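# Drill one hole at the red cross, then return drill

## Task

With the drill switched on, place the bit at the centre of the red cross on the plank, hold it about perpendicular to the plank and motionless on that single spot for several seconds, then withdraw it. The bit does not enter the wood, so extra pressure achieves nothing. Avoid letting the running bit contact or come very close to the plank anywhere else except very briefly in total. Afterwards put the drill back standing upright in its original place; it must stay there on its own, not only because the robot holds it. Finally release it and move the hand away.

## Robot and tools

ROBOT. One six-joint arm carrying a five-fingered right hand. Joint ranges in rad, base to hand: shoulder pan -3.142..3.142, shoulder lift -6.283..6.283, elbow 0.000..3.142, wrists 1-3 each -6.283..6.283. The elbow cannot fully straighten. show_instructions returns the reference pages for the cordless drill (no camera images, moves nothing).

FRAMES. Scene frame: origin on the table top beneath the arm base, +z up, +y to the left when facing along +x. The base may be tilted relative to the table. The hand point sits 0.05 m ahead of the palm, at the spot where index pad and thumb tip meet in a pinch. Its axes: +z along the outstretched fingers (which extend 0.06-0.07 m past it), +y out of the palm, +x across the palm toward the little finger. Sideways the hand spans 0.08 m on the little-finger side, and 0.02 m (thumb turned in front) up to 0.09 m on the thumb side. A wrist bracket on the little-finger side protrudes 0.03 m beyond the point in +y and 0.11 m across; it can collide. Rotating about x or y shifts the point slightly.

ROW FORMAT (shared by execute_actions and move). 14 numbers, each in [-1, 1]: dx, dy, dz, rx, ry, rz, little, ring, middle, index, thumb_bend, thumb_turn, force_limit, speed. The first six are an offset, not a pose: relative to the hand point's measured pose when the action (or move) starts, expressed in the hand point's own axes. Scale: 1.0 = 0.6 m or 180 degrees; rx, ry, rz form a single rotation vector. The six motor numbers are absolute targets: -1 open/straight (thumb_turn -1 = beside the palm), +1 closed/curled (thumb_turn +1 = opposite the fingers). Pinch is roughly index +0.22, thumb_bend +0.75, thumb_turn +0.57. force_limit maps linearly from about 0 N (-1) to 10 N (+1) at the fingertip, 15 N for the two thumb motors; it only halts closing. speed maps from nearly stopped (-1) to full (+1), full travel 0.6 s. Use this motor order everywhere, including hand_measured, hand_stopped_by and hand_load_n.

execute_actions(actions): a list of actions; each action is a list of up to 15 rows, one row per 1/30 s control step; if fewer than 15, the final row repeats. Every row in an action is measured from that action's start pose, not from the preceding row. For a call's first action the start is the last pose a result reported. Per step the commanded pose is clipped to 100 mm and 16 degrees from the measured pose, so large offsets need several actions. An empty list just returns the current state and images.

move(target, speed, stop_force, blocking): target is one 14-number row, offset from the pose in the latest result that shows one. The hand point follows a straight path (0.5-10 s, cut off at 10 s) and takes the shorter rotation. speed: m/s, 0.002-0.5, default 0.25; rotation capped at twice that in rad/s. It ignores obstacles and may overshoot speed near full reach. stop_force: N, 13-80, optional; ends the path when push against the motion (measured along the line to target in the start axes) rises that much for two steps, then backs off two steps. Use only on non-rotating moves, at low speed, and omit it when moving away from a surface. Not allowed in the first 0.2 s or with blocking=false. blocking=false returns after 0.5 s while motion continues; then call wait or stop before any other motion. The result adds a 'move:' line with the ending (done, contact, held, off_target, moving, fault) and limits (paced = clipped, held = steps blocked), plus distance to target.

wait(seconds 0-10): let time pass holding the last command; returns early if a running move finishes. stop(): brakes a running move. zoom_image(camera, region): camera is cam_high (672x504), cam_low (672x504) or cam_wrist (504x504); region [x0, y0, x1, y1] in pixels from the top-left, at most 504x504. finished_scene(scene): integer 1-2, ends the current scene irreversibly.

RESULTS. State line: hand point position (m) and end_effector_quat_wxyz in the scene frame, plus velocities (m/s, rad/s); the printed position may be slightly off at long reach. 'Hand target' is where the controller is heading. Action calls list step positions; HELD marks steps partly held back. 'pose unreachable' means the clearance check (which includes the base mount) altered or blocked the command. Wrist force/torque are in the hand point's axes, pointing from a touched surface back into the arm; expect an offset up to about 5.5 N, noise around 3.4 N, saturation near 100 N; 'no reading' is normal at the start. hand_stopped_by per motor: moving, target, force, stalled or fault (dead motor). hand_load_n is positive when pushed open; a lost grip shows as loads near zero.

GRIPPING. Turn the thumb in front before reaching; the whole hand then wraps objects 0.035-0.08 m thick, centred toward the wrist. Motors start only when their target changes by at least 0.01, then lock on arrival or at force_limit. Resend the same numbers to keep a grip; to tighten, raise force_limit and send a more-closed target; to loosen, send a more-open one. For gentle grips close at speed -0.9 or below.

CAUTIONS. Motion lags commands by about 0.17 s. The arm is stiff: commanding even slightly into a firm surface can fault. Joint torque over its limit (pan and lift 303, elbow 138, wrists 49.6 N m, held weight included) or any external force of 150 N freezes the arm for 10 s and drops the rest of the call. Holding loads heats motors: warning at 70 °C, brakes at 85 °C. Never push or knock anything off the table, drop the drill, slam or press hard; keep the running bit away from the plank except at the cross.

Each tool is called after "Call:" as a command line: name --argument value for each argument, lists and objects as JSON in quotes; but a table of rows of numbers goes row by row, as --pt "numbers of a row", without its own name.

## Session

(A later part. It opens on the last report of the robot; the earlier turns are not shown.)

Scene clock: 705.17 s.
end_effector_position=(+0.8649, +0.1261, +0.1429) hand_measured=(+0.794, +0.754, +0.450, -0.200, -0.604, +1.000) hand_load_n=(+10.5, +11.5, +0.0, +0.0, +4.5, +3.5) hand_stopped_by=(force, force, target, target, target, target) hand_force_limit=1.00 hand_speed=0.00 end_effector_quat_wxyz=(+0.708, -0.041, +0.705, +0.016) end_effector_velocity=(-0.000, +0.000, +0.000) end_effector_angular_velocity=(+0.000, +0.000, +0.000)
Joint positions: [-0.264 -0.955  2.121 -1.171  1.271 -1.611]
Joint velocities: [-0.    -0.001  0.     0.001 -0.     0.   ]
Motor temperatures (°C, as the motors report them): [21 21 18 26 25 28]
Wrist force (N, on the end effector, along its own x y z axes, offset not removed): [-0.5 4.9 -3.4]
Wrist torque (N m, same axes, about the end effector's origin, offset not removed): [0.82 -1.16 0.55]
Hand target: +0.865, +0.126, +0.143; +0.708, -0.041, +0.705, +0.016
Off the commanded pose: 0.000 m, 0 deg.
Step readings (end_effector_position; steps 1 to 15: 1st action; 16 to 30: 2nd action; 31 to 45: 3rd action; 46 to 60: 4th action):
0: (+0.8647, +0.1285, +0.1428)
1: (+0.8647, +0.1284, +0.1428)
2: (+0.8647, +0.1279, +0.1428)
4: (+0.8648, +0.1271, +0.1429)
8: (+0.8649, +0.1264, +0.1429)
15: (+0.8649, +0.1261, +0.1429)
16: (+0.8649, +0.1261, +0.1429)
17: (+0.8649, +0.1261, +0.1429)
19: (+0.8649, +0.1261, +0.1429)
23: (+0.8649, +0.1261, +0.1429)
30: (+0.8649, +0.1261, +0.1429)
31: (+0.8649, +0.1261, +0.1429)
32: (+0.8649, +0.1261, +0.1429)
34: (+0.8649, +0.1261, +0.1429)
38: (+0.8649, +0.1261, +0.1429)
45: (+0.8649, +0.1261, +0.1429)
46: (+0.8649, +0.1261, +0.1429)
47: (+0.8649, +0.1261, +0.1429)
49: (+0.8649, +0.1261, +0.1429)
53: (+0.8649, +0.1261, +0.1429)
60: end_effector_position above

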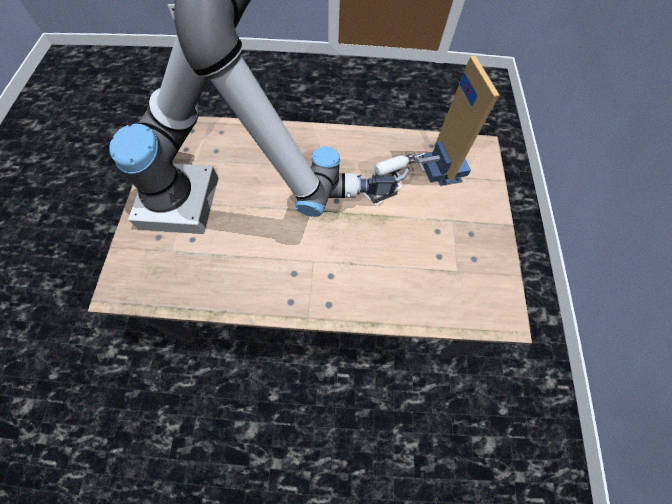

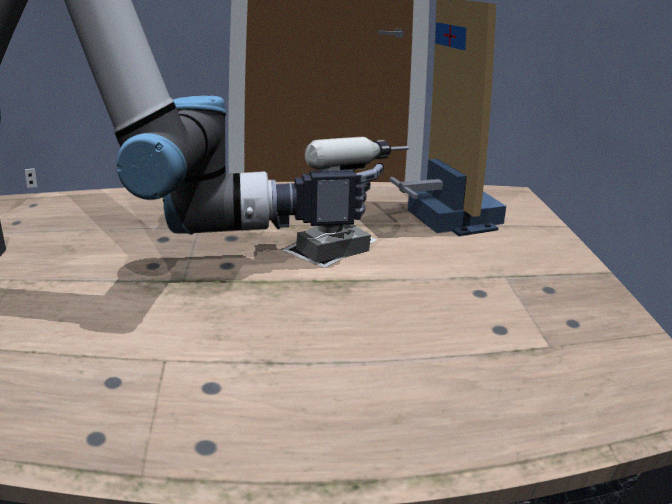

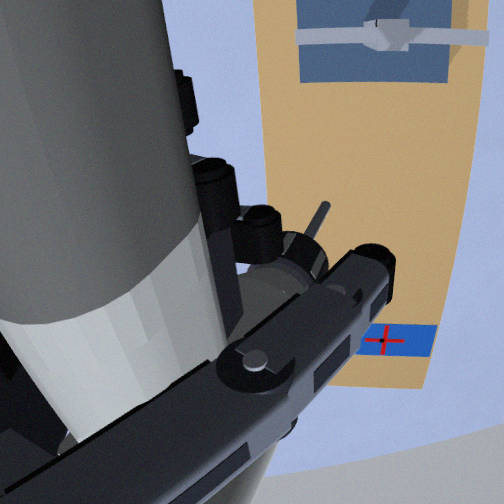

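Call:
execute_actions --actions '[[[-0.025,0,0,0,0,0,1,1,0.45,-0.2,-0.6,1,1,0]]]'

Call:
move --target '[0,0.025,-0.015,-0.09,0,0,1,1,0.45,-0.2,-0.6,1,1,0]' --speed 0.05

Call:
zoom_image --camera "cam_low" --region '[250,110,430,280]'

Call:
zoom_image --camera "cam_high" --region '[330,110,450,220]'

Scene clock: 714.47 s.
end_effector_position=(+0.8648, +0.1266, +0.1577) hand_measured=(+0.796, +0.754, +0.450, -0.200, -0.602, +1.000) hand_load_n=(+0.0, +1.0, +0.0, +0.0, +0.5, +0.0) hand_stopped_by=(force, force, target, target, target, target) hand_force_limit=1.00 hand_speed=0.00 end_effector_quat_wxyz=(+0.708, -0.041, +0.705, +0.016) end_effector_velocity=(-0.000, +0.001, +0.001) end_effector_angular_velocity=(+0.001, +0.001, +0.001)
Joint positions: [-0.263 -0.981  2.122 -1.146  1.272 -1.611]
Joint velocities: [ 0.    -0.002 -0.     0.003 -0.001  0.001]
Motor temperatures (°C, as the motors report them): [21 21 18 26 25 28]
Wrist force (N, on the end effector, along its own x y z axes, offset not removed): [8.2 3.6 -3.7]
Wrist torque (N m, same axes, about the end effector's origin, offset not removed): [0.78 -0.18 0.02]
Hand target: +0.865, +0.127, +0.158; +0.708, -0.041, +0.705, +0.016
Off the commanded pose: 0.000 m, 0 deg.
Step readings (end_effector_position):
0: (+0.8649, +0.1261, +0.1429)
1: (+0.8649, +0.1261, +0.1433)
2: (+0.8648, +0.1262, +0.1457)
4: (+0.8649, +0.1264, +0.1514)
8: (+0.8648, +0.1266, +0.1563)
15: end_effector_position above

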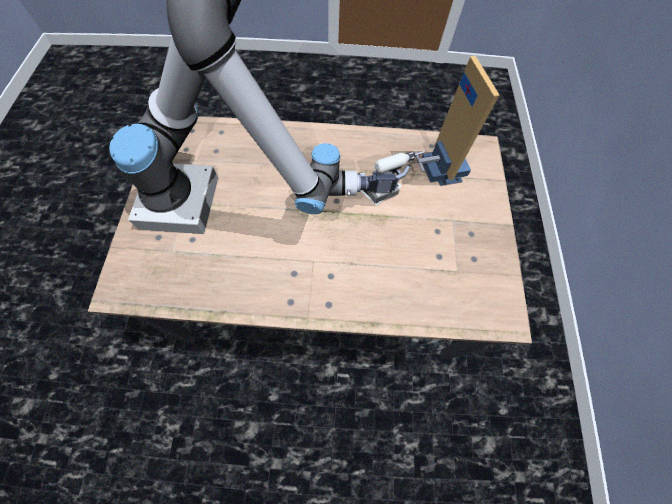

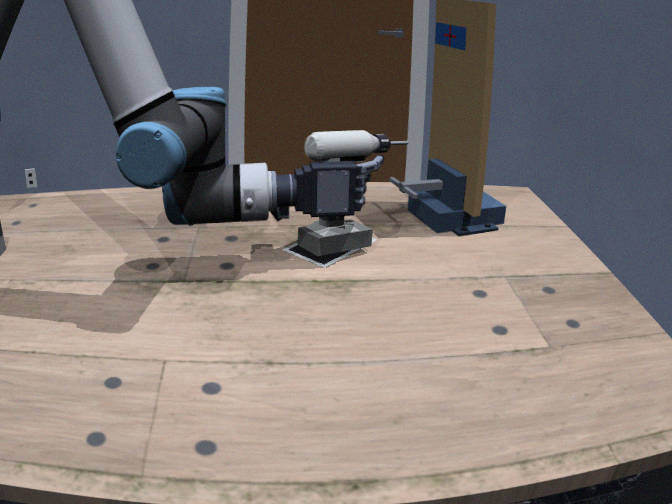

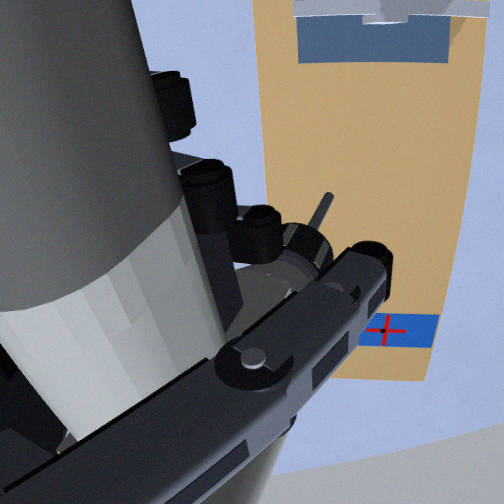

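Scene clock: 717.57 s.
end_effector_position=(+0.8546, +0.1408, +0.1573) hand_measured=(+0.796, +0.754, +0.450, -0.200, -0.602, +1.000) hand_load_n=(+0.0, +1.5, +0.0, +0.0, +0.5, +0.0) hand_stopped_by=(force, force, target, target, target, target) hand_force_limit=1.00 hand_speed=0.00 end_effector_quat_wxyz=(+0.695, -0.139, +0.696, +0.115) end_effector_velocity=(-0.000, -0.000, -0.001) end_effector_angular_velocity=(+0.001, +0.002, +0.010)
Joint positions: [-0.343 -0.965  2.076 -1.1    0.91  -1.617]
Joint velocities: [-0.003  0.002 -0.003  0.003 -0.013 -0.   ]
Motor temperatures (°C, as the motors report them): [21 21 18 26 25 28]
Wrist force (N, on the end effector, along its own x y z axes, offset not removed): [9.7 1.2 -0.6]
Wrist torque (N m, same axes, about the end effector's origin, offset not removed): [0.14 -0.48 0.14]
Hand target: +0.855, +0.141, +0.157; +0.695, -0.140, +0.696, +0.116
Off the commanded pose: 0.000 m, 0 deg.
move: done

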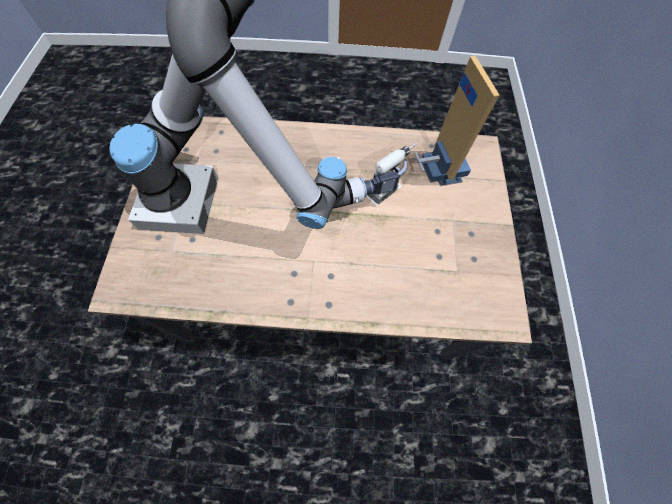

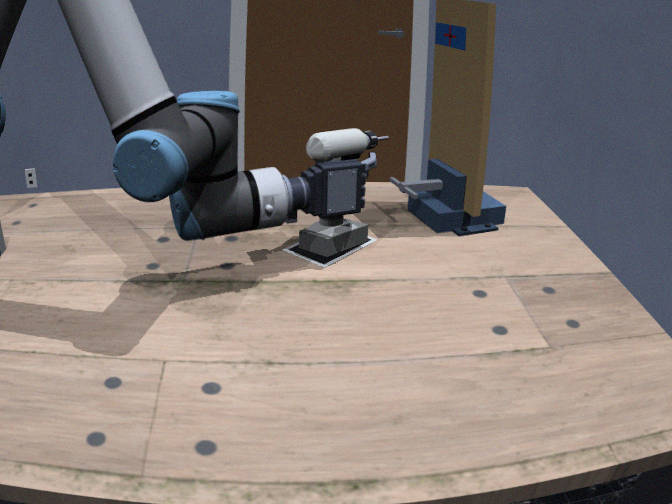

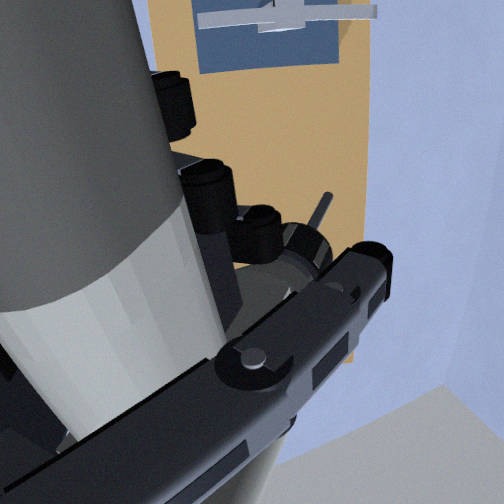

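Region (250, 110, 430, 280) of cam_low's 672x504 image, scaled by 2.800, with more detail than that image has.

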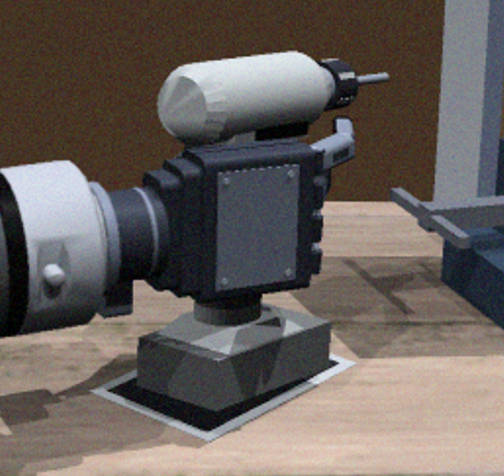

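Region (330, 110, 450, 220) of cam_high's 672x504 image, scaled by 4.200, with more detail than that image has; it fills the top 462 rows of this view, and the rest is white.

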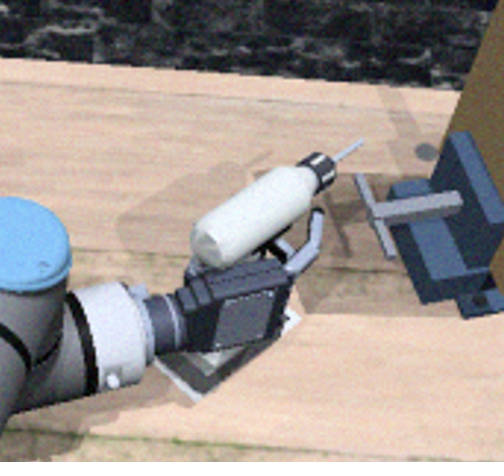

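Call:
move --target '[0.026,0,0,0,0,0,1,1,0.45,-0.2,-0.6,1,1,0]' --speed 0.01

Call:
execute_actions --actions '[[[0,0,0,0,0,0,-0.9,-0.9,-0.9,-0.9,-1,1,1,-0.3]],[[0,0,0,0,0,0,-0.9,-0.9,-0.9,-0.9,-1,1,1,-0.3]],[[0,-0.008,-0.015,0,0,0,-0.9,-0.9,-0.9,-0.9,-1,1,1,-0.3]],[[0,0,0,0,0,0,-0.9,-0.9,-0.9,-0.9,-1,1,1,-0.3]]]'

Call:
zoom_image --camera "cam_low" --region '[250,110,430,280]'

Call:
zoom_image --camera "cam_high" --region '[330,110,450,220]'

Scene clock: 735.03 s.
end_effector_position=(+0.8547, +0.1403, +0.1419) hand_measured=(+0.796, +0.754, +0.450, -0.200, -0.604, +1.000) hand_load_n=(+6.0, +0.5, +0.0, +0.0, +3.0, +4.5) hand_stopped_by=(force, force, target, target, target, target) hand_force_limit=1.00 hand_speed=0.00 end_effector_quat_wxyz=(+0.695, -0.139, +0.696, +0.115) end_effector_velocity=(-0.000, +0.000, -0.003) end_effector_angular_velocity=(+0.000, +0.001, -0.000)
Joint positions: [-0.344 -0.939  2.074 -1.125  0.909 -1.617]
Joint velocities: [-0.     0.004 -0.    -0.002 -0.    -0.   ]
Motor temperatures (°C, as the motors report them): [21 21 18 26 25 28]
Wrist force (N, on the end effector, along its own x y z axes, offset not removed): [-11.1 -0.9 -7.4]
Wrist torque (N m, same axes, about the end effector's origin, offset not removed): [0.46 0.19 0.39]
Hand target: +0.855, +0.140, +0.142; +0.695, -0.139, +0.696, +0.115
Off the commanded pose: 0.000 m, 0 deg.
move: done

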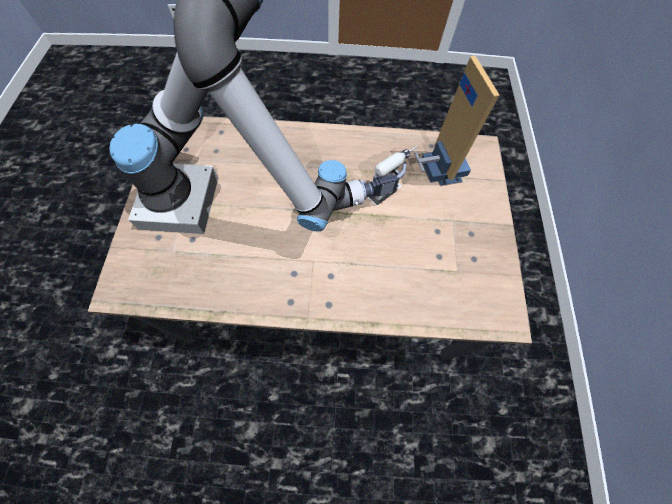

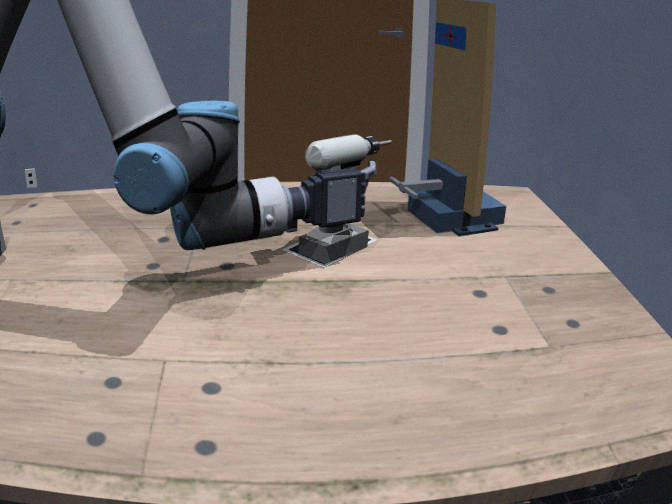

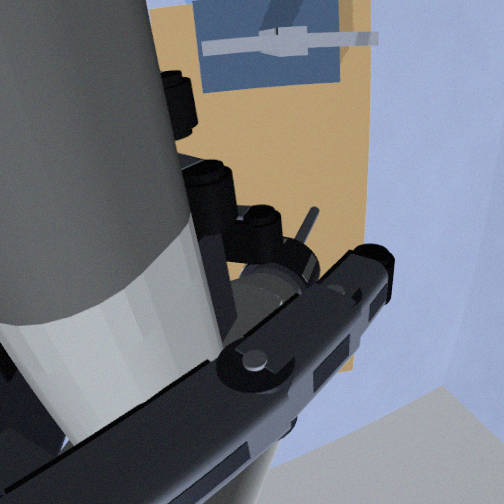

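Scene clock: 737.03 s.
end_effector_position=(+0.8481, +0.1327, +0.1420) hand_measured=(-0.900, -0.900, -0.900, -0.900, -1.000, +1.000) hand_load_n=(+0.0, +0.0, +0.0, +0.0, +0.0, +0.0) hand_stopped_by=(target, target, target, target, target, target) hand_force_limit=1.00 hand_speed=-0.30 end_effector_quat_wxyz=(+0.695, -0.139, +0.696, +0.115) end_effector_velocity=(-0.000, -0.000, -0.001) end_effector_angular_velocity=(+0.000, +0.002, -0.001)
Joint positions: [-0.36  -0.945  2.088 -1.133  0.893 -1.618]
Joint velocities: [-0.     0.001 -0.     0.001  0.001 -0.   ]
Motor temperatures (°C, as the motors report them): [21 21 18 26 25 28]
Wrist force (N, on the end effector, along its own x y z axes, offset not removed): [-1.8 4.8 1.6]
Wrist torque (N m, same axes, about the end effector's origin, offset not removed): [0.76 0.18 -0.01]
Hand target: +0.848, +0.133, +0.142; +0.695, -0.139, +0.696, +0.115
Off the commanded pose: 0.000 m, 0 deg.
Step readings (end_effector_position; steps 1 to 15: 1st action; 16 to 30: 2nd action; 31 to 45: 3rd action; 46 to 60: 4th action):
0: (+0.8547, +0.1403, +0.1419)
1: (+0.8547, +0.1403, +0.1418)
2: (+0.8547, +0.1403, +0.1418)
4: (+0.8547, +0.1403, +0.1418)
8: (+0.8547, +0.1403, +0.1418)
15: (+0.8547, +0.1403, +0.1418)
16: (+0.8547, +0.1403, +0.1418)
17: (+0.8547, +0.1403, +0.1418)
19: (+0.8547, +0.1403, +0.1418)
23: (+0.8547, +0.1403, +0.1418)
30: (+0.8547, +0.1403, +0.1418)
31: (+0.8546, +0.1401, +0.1418)
32: (+0.8535, +0.1387, +0.1418)
34: (+0.8510, +0.1359, +0.1419)
38: (+0.8488, +0.1334, +0.1420)
45: (+0.8481, +0.1327, +0.1420)
46: (+0.8481, +0.1327, +0.1420)
47: (+0.8481, +0.1327, +0.1420)
49: (+0.8481, +0.1327, +0.1420)
53: (+0.8481, +0.1327, +0.1420)
60: end_effector_position above

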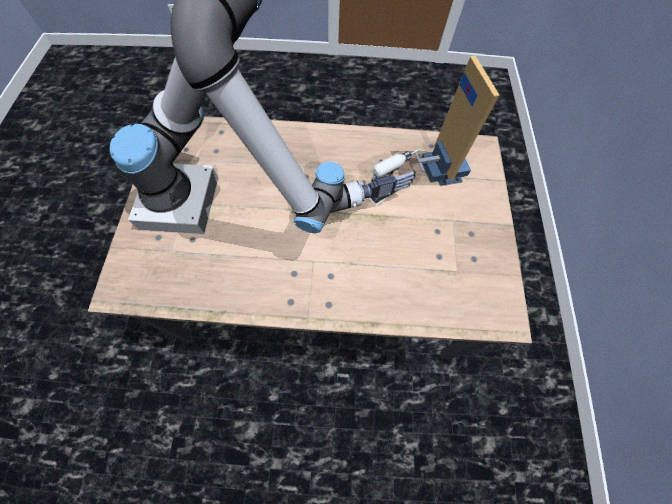

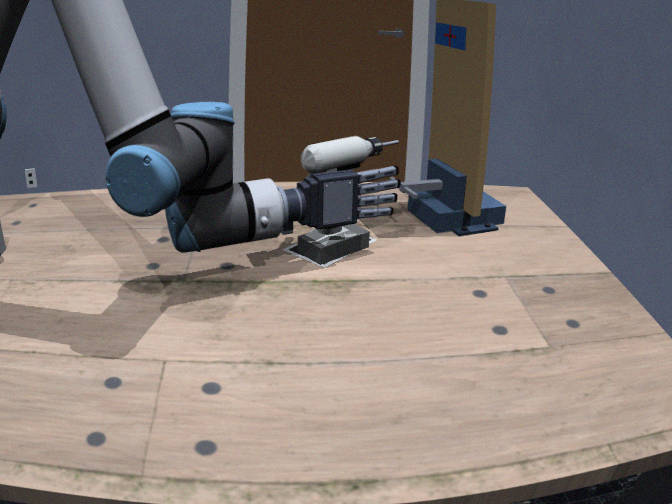

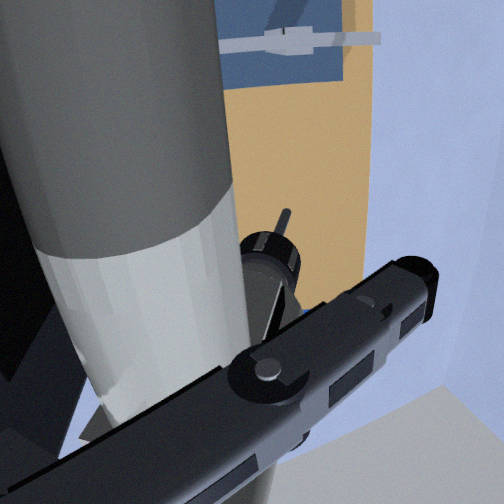

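Region (250, 110, 430, 280) of cam_low's 672x504 image, scaled by 2.800, with more detail than that image has.

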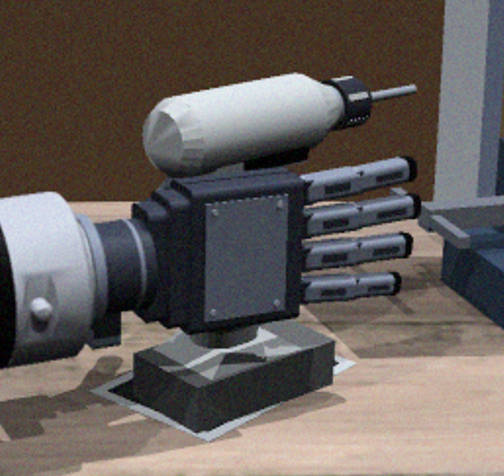

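Region (330, 110, 450, 220) of cam_high's 672x504 image, scaled by 4.200, with more detail than that image has; it fills the top 462 rows of this view, and the rest is white.

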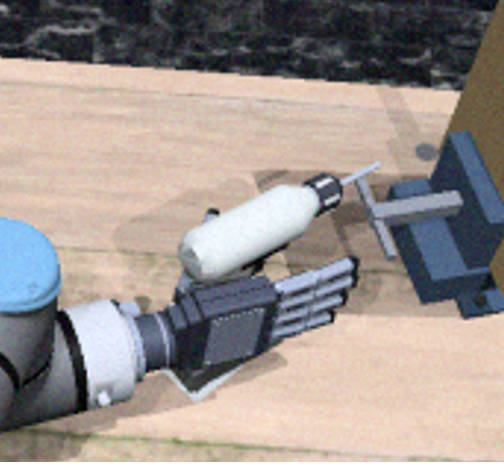

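Call:
move --target '[0,-0.005,-0.06,0,0,0,-0.9,-0.9,-0.9,-0.9,-1,1,1,0]' --speed 0.02

Call:
zoom_image --camera "cam_low" --region '[250,110,430,280]'

Call:
zoom_image --camera "cam_high" --region '[330,110,450,220]'

Scene clock: 747.93 s.
end_effector_position=(+0.8156, +0.1172, +0.1424) hand_measured=(-0.900, -0.900, -0.900, -0.900, -1.000, +1.000) hand_load_n=(+0.0, +0.0, +0.0, +0.0, +0.0, +0.0) hand_stopped_by=(target, target, target, target, target, target) hand_force_limit=1.00 hand_speed=0.00 end_effector_quat_wxyz=(+0.695, -0.139, +0.696, +0.115) end_effector_velocity=(-0.002, -0.000, +0.001) end_effector_angular_velocity=(-0.002, -0.002, +0.001)
Joint positions: [-0.404 -0.971  2.152 -1.171  0.85  -1.618]
Joint velocities: [-0.002 -0.002  0.003 -0.002 -0.003 -0.001]
Motor temperatures (°C, as the motors report them): [21 21 18 26 25 28]
Wrist force (N, on the end effector, along its own x y z axes, offset not removed): [-1.3 1.6 2.3]
Wrist torque (N m, same axes, about the end effector's origin, offset not removed): [0.01 0.08 -0.21]
Hand target: +0.815, +0.117, +0.142; +0.695, -0.139, +0.696, +0.115
Off the commanded pose: 0.000 m, 0 deg.
move: done

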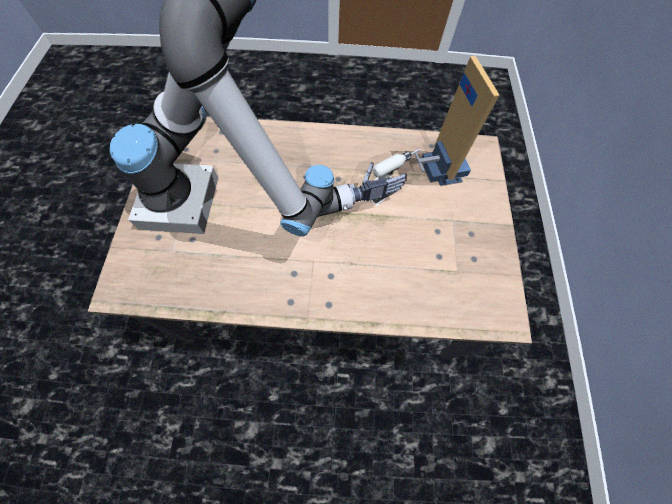

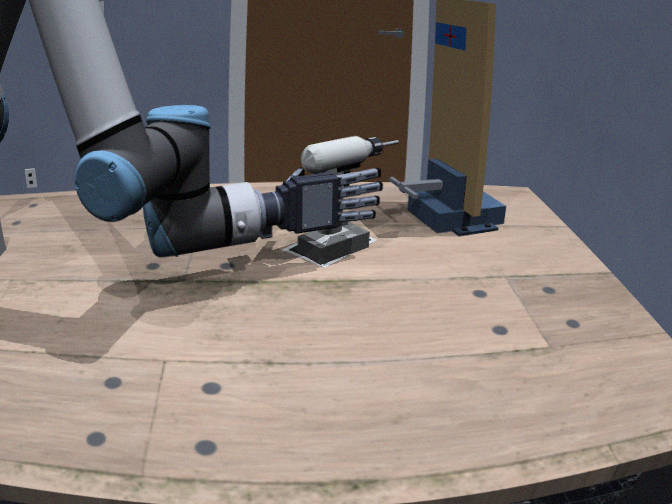

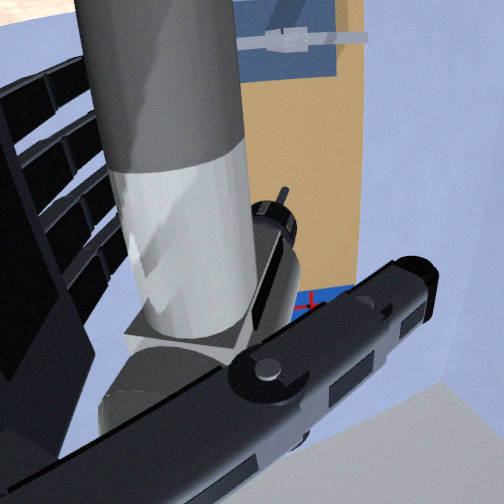

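Region (250, 110, 430, 280) of cam_low's 672x504 image, scaled by 2.800, with more detail than that image has.

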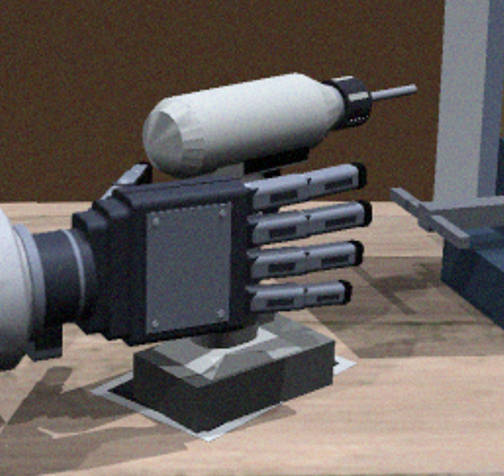

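Region (330, 110, 450, 220) of cam_high's 672x504 image, scaled by 4.200, with more detail than that image has; it fills the top 462 rows of this view, and the rest is white.

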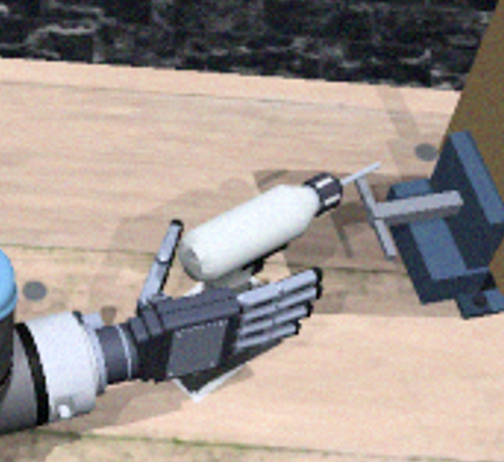

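Call:
move --target '[0,-0.02,-0.22,0,0,0,-0.9,-0.9,-0.9,-0.9,-1,1,1,0]' --speed 0.07

Call:
zoom_image --camera "cam_low" --region '[230,90,450,300]'

Scene clock: 761.03 s.
end_effector_position=(+0.6966, +0.0594, +0.1438) hand_measured=(-0.900, -0.900, -0.900, -0.900, -1.000, +1.000) hand_load_n=(+0.0, +0.0, +0.0, +0.0, +0.0, +0.0) hand_stopped_by=(target, target, target, target, target, target) hand_force_limit=1.00 hand_speed=0.00 end_effector_quat_wxyz=(+0.695, -0.139, +0.696, +0.115) end_effector_velocity=(-0.002, -0.001, +0.000) end_effector_angular_velocity=(+0.000, +0.000, +0.000)
Joint positions: [-0.612 -1.052  2.372 -1.307  0.641 -1.621]
Joint velocities: [-0.004 -0.002  0.003 -0.001 -0.004  0.   ]
Motor temperatures (°C, as the motors report them): [21 21 18 26 25 28]
Wrist force (N, on the end effector, along its own x y z axes, offset not removed): [1.1 1.7 -3.3]
Wrist torque (N m, same axes, about the end effector's origin, offset not removed): [0.40 -0.06 0.03]
Hand target: +0.696, +0.059, +0.144; +0.695, -0.139, +0.696, +0.115
Off the commanded pose: 0.000 m, 0 deg.
move: done

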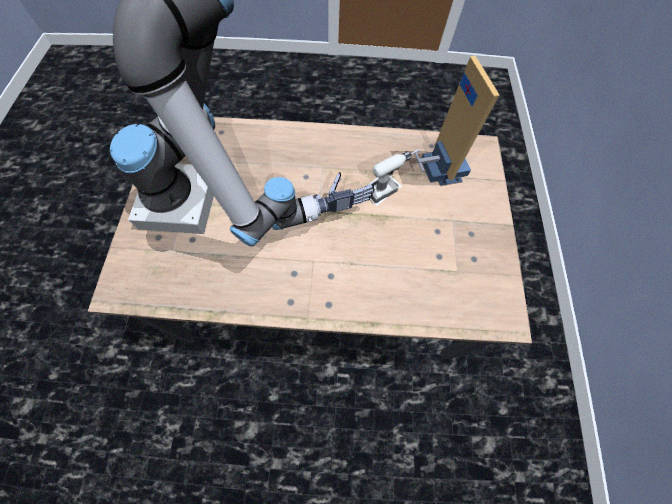

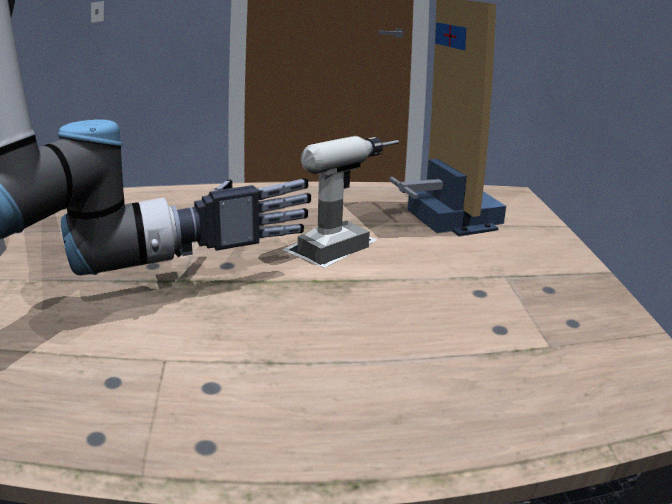

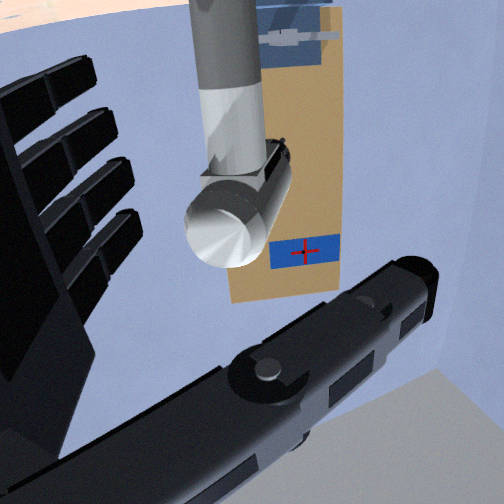

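Region (230, 90, 450, 300) of cam_low's 672x504 image, scaled by 2.291, with more detail than that image has; it fills the top 481 rows of this view, and the rest is white.

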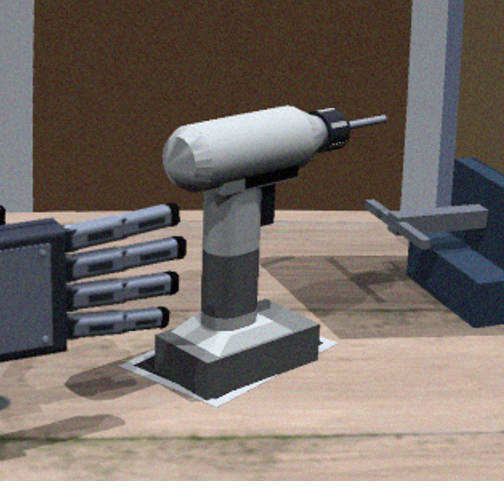

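Upright, in outline. A bit more clearance.

Call:
move --target '[0,-0.05,-0.17,0,0,0,-0.9,-0.9,-0.9,-0.9,-1,1,1,0]' --speed 0.15

Call:
finished_scene --scene 2

Scene clock: 772.30 s.
end_effector_position=(+0.6121, -0.0045, +0.1457) hand_measured=(-0.900, -0.900, -0.900, -0.900, -1.000, +1.000) hand_load_n=(+0.0, +0.0, +0.0, +0.0, +0.0, +0.0) hand_stopped_by=(target, target, target, target, target, target) hand_force_limit=1.00 hand_speed=0.00 end_effector_quat_wxyz=(+0.695, -0.139, +0.695, +0.115) end_effector_velocity=(-0.001, -0.001, +0.000) end_effector_angular_velocity=(+0.000, -0.000, -0.001)
Joint positions: [-0.865 -1.093  2.495 -1.384  0.388 -1.628]
Joint velocities: [-0.004 -0.001  0.002 -0.001 -0.004  0.001]
Motor temperatures (°C, as the motors report them): [21 21 18 26 25 28]
Wrist force (N, on the end effector, along its own x y z axes, offset not removed): [-0.2 -1.4 -7.1]
Wrist torque (N m, same axes, about the end effector's origin, offset not removed): [0.22 -0.01 -0.07]
Hand target: +0.612, -0.005, +0.146; +0.695, -0.139, +0.695, +0.115
Off the commanded pose: 0.000 m, 0 deg.
move: done

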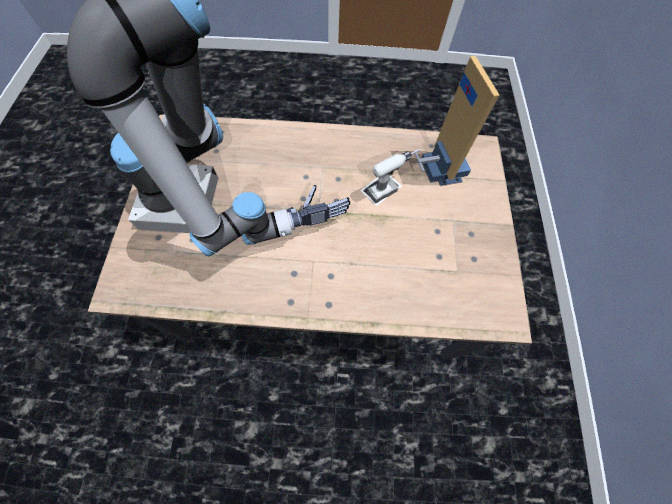

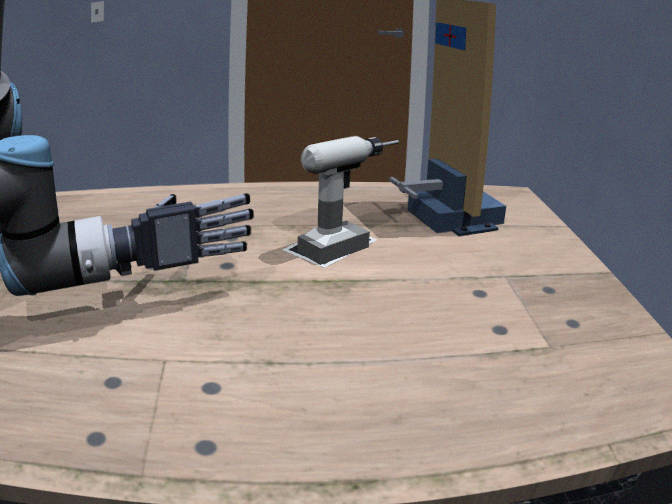

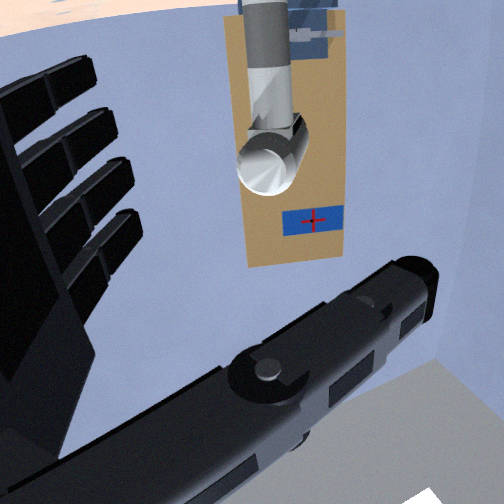

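The scene is finished: the task was done.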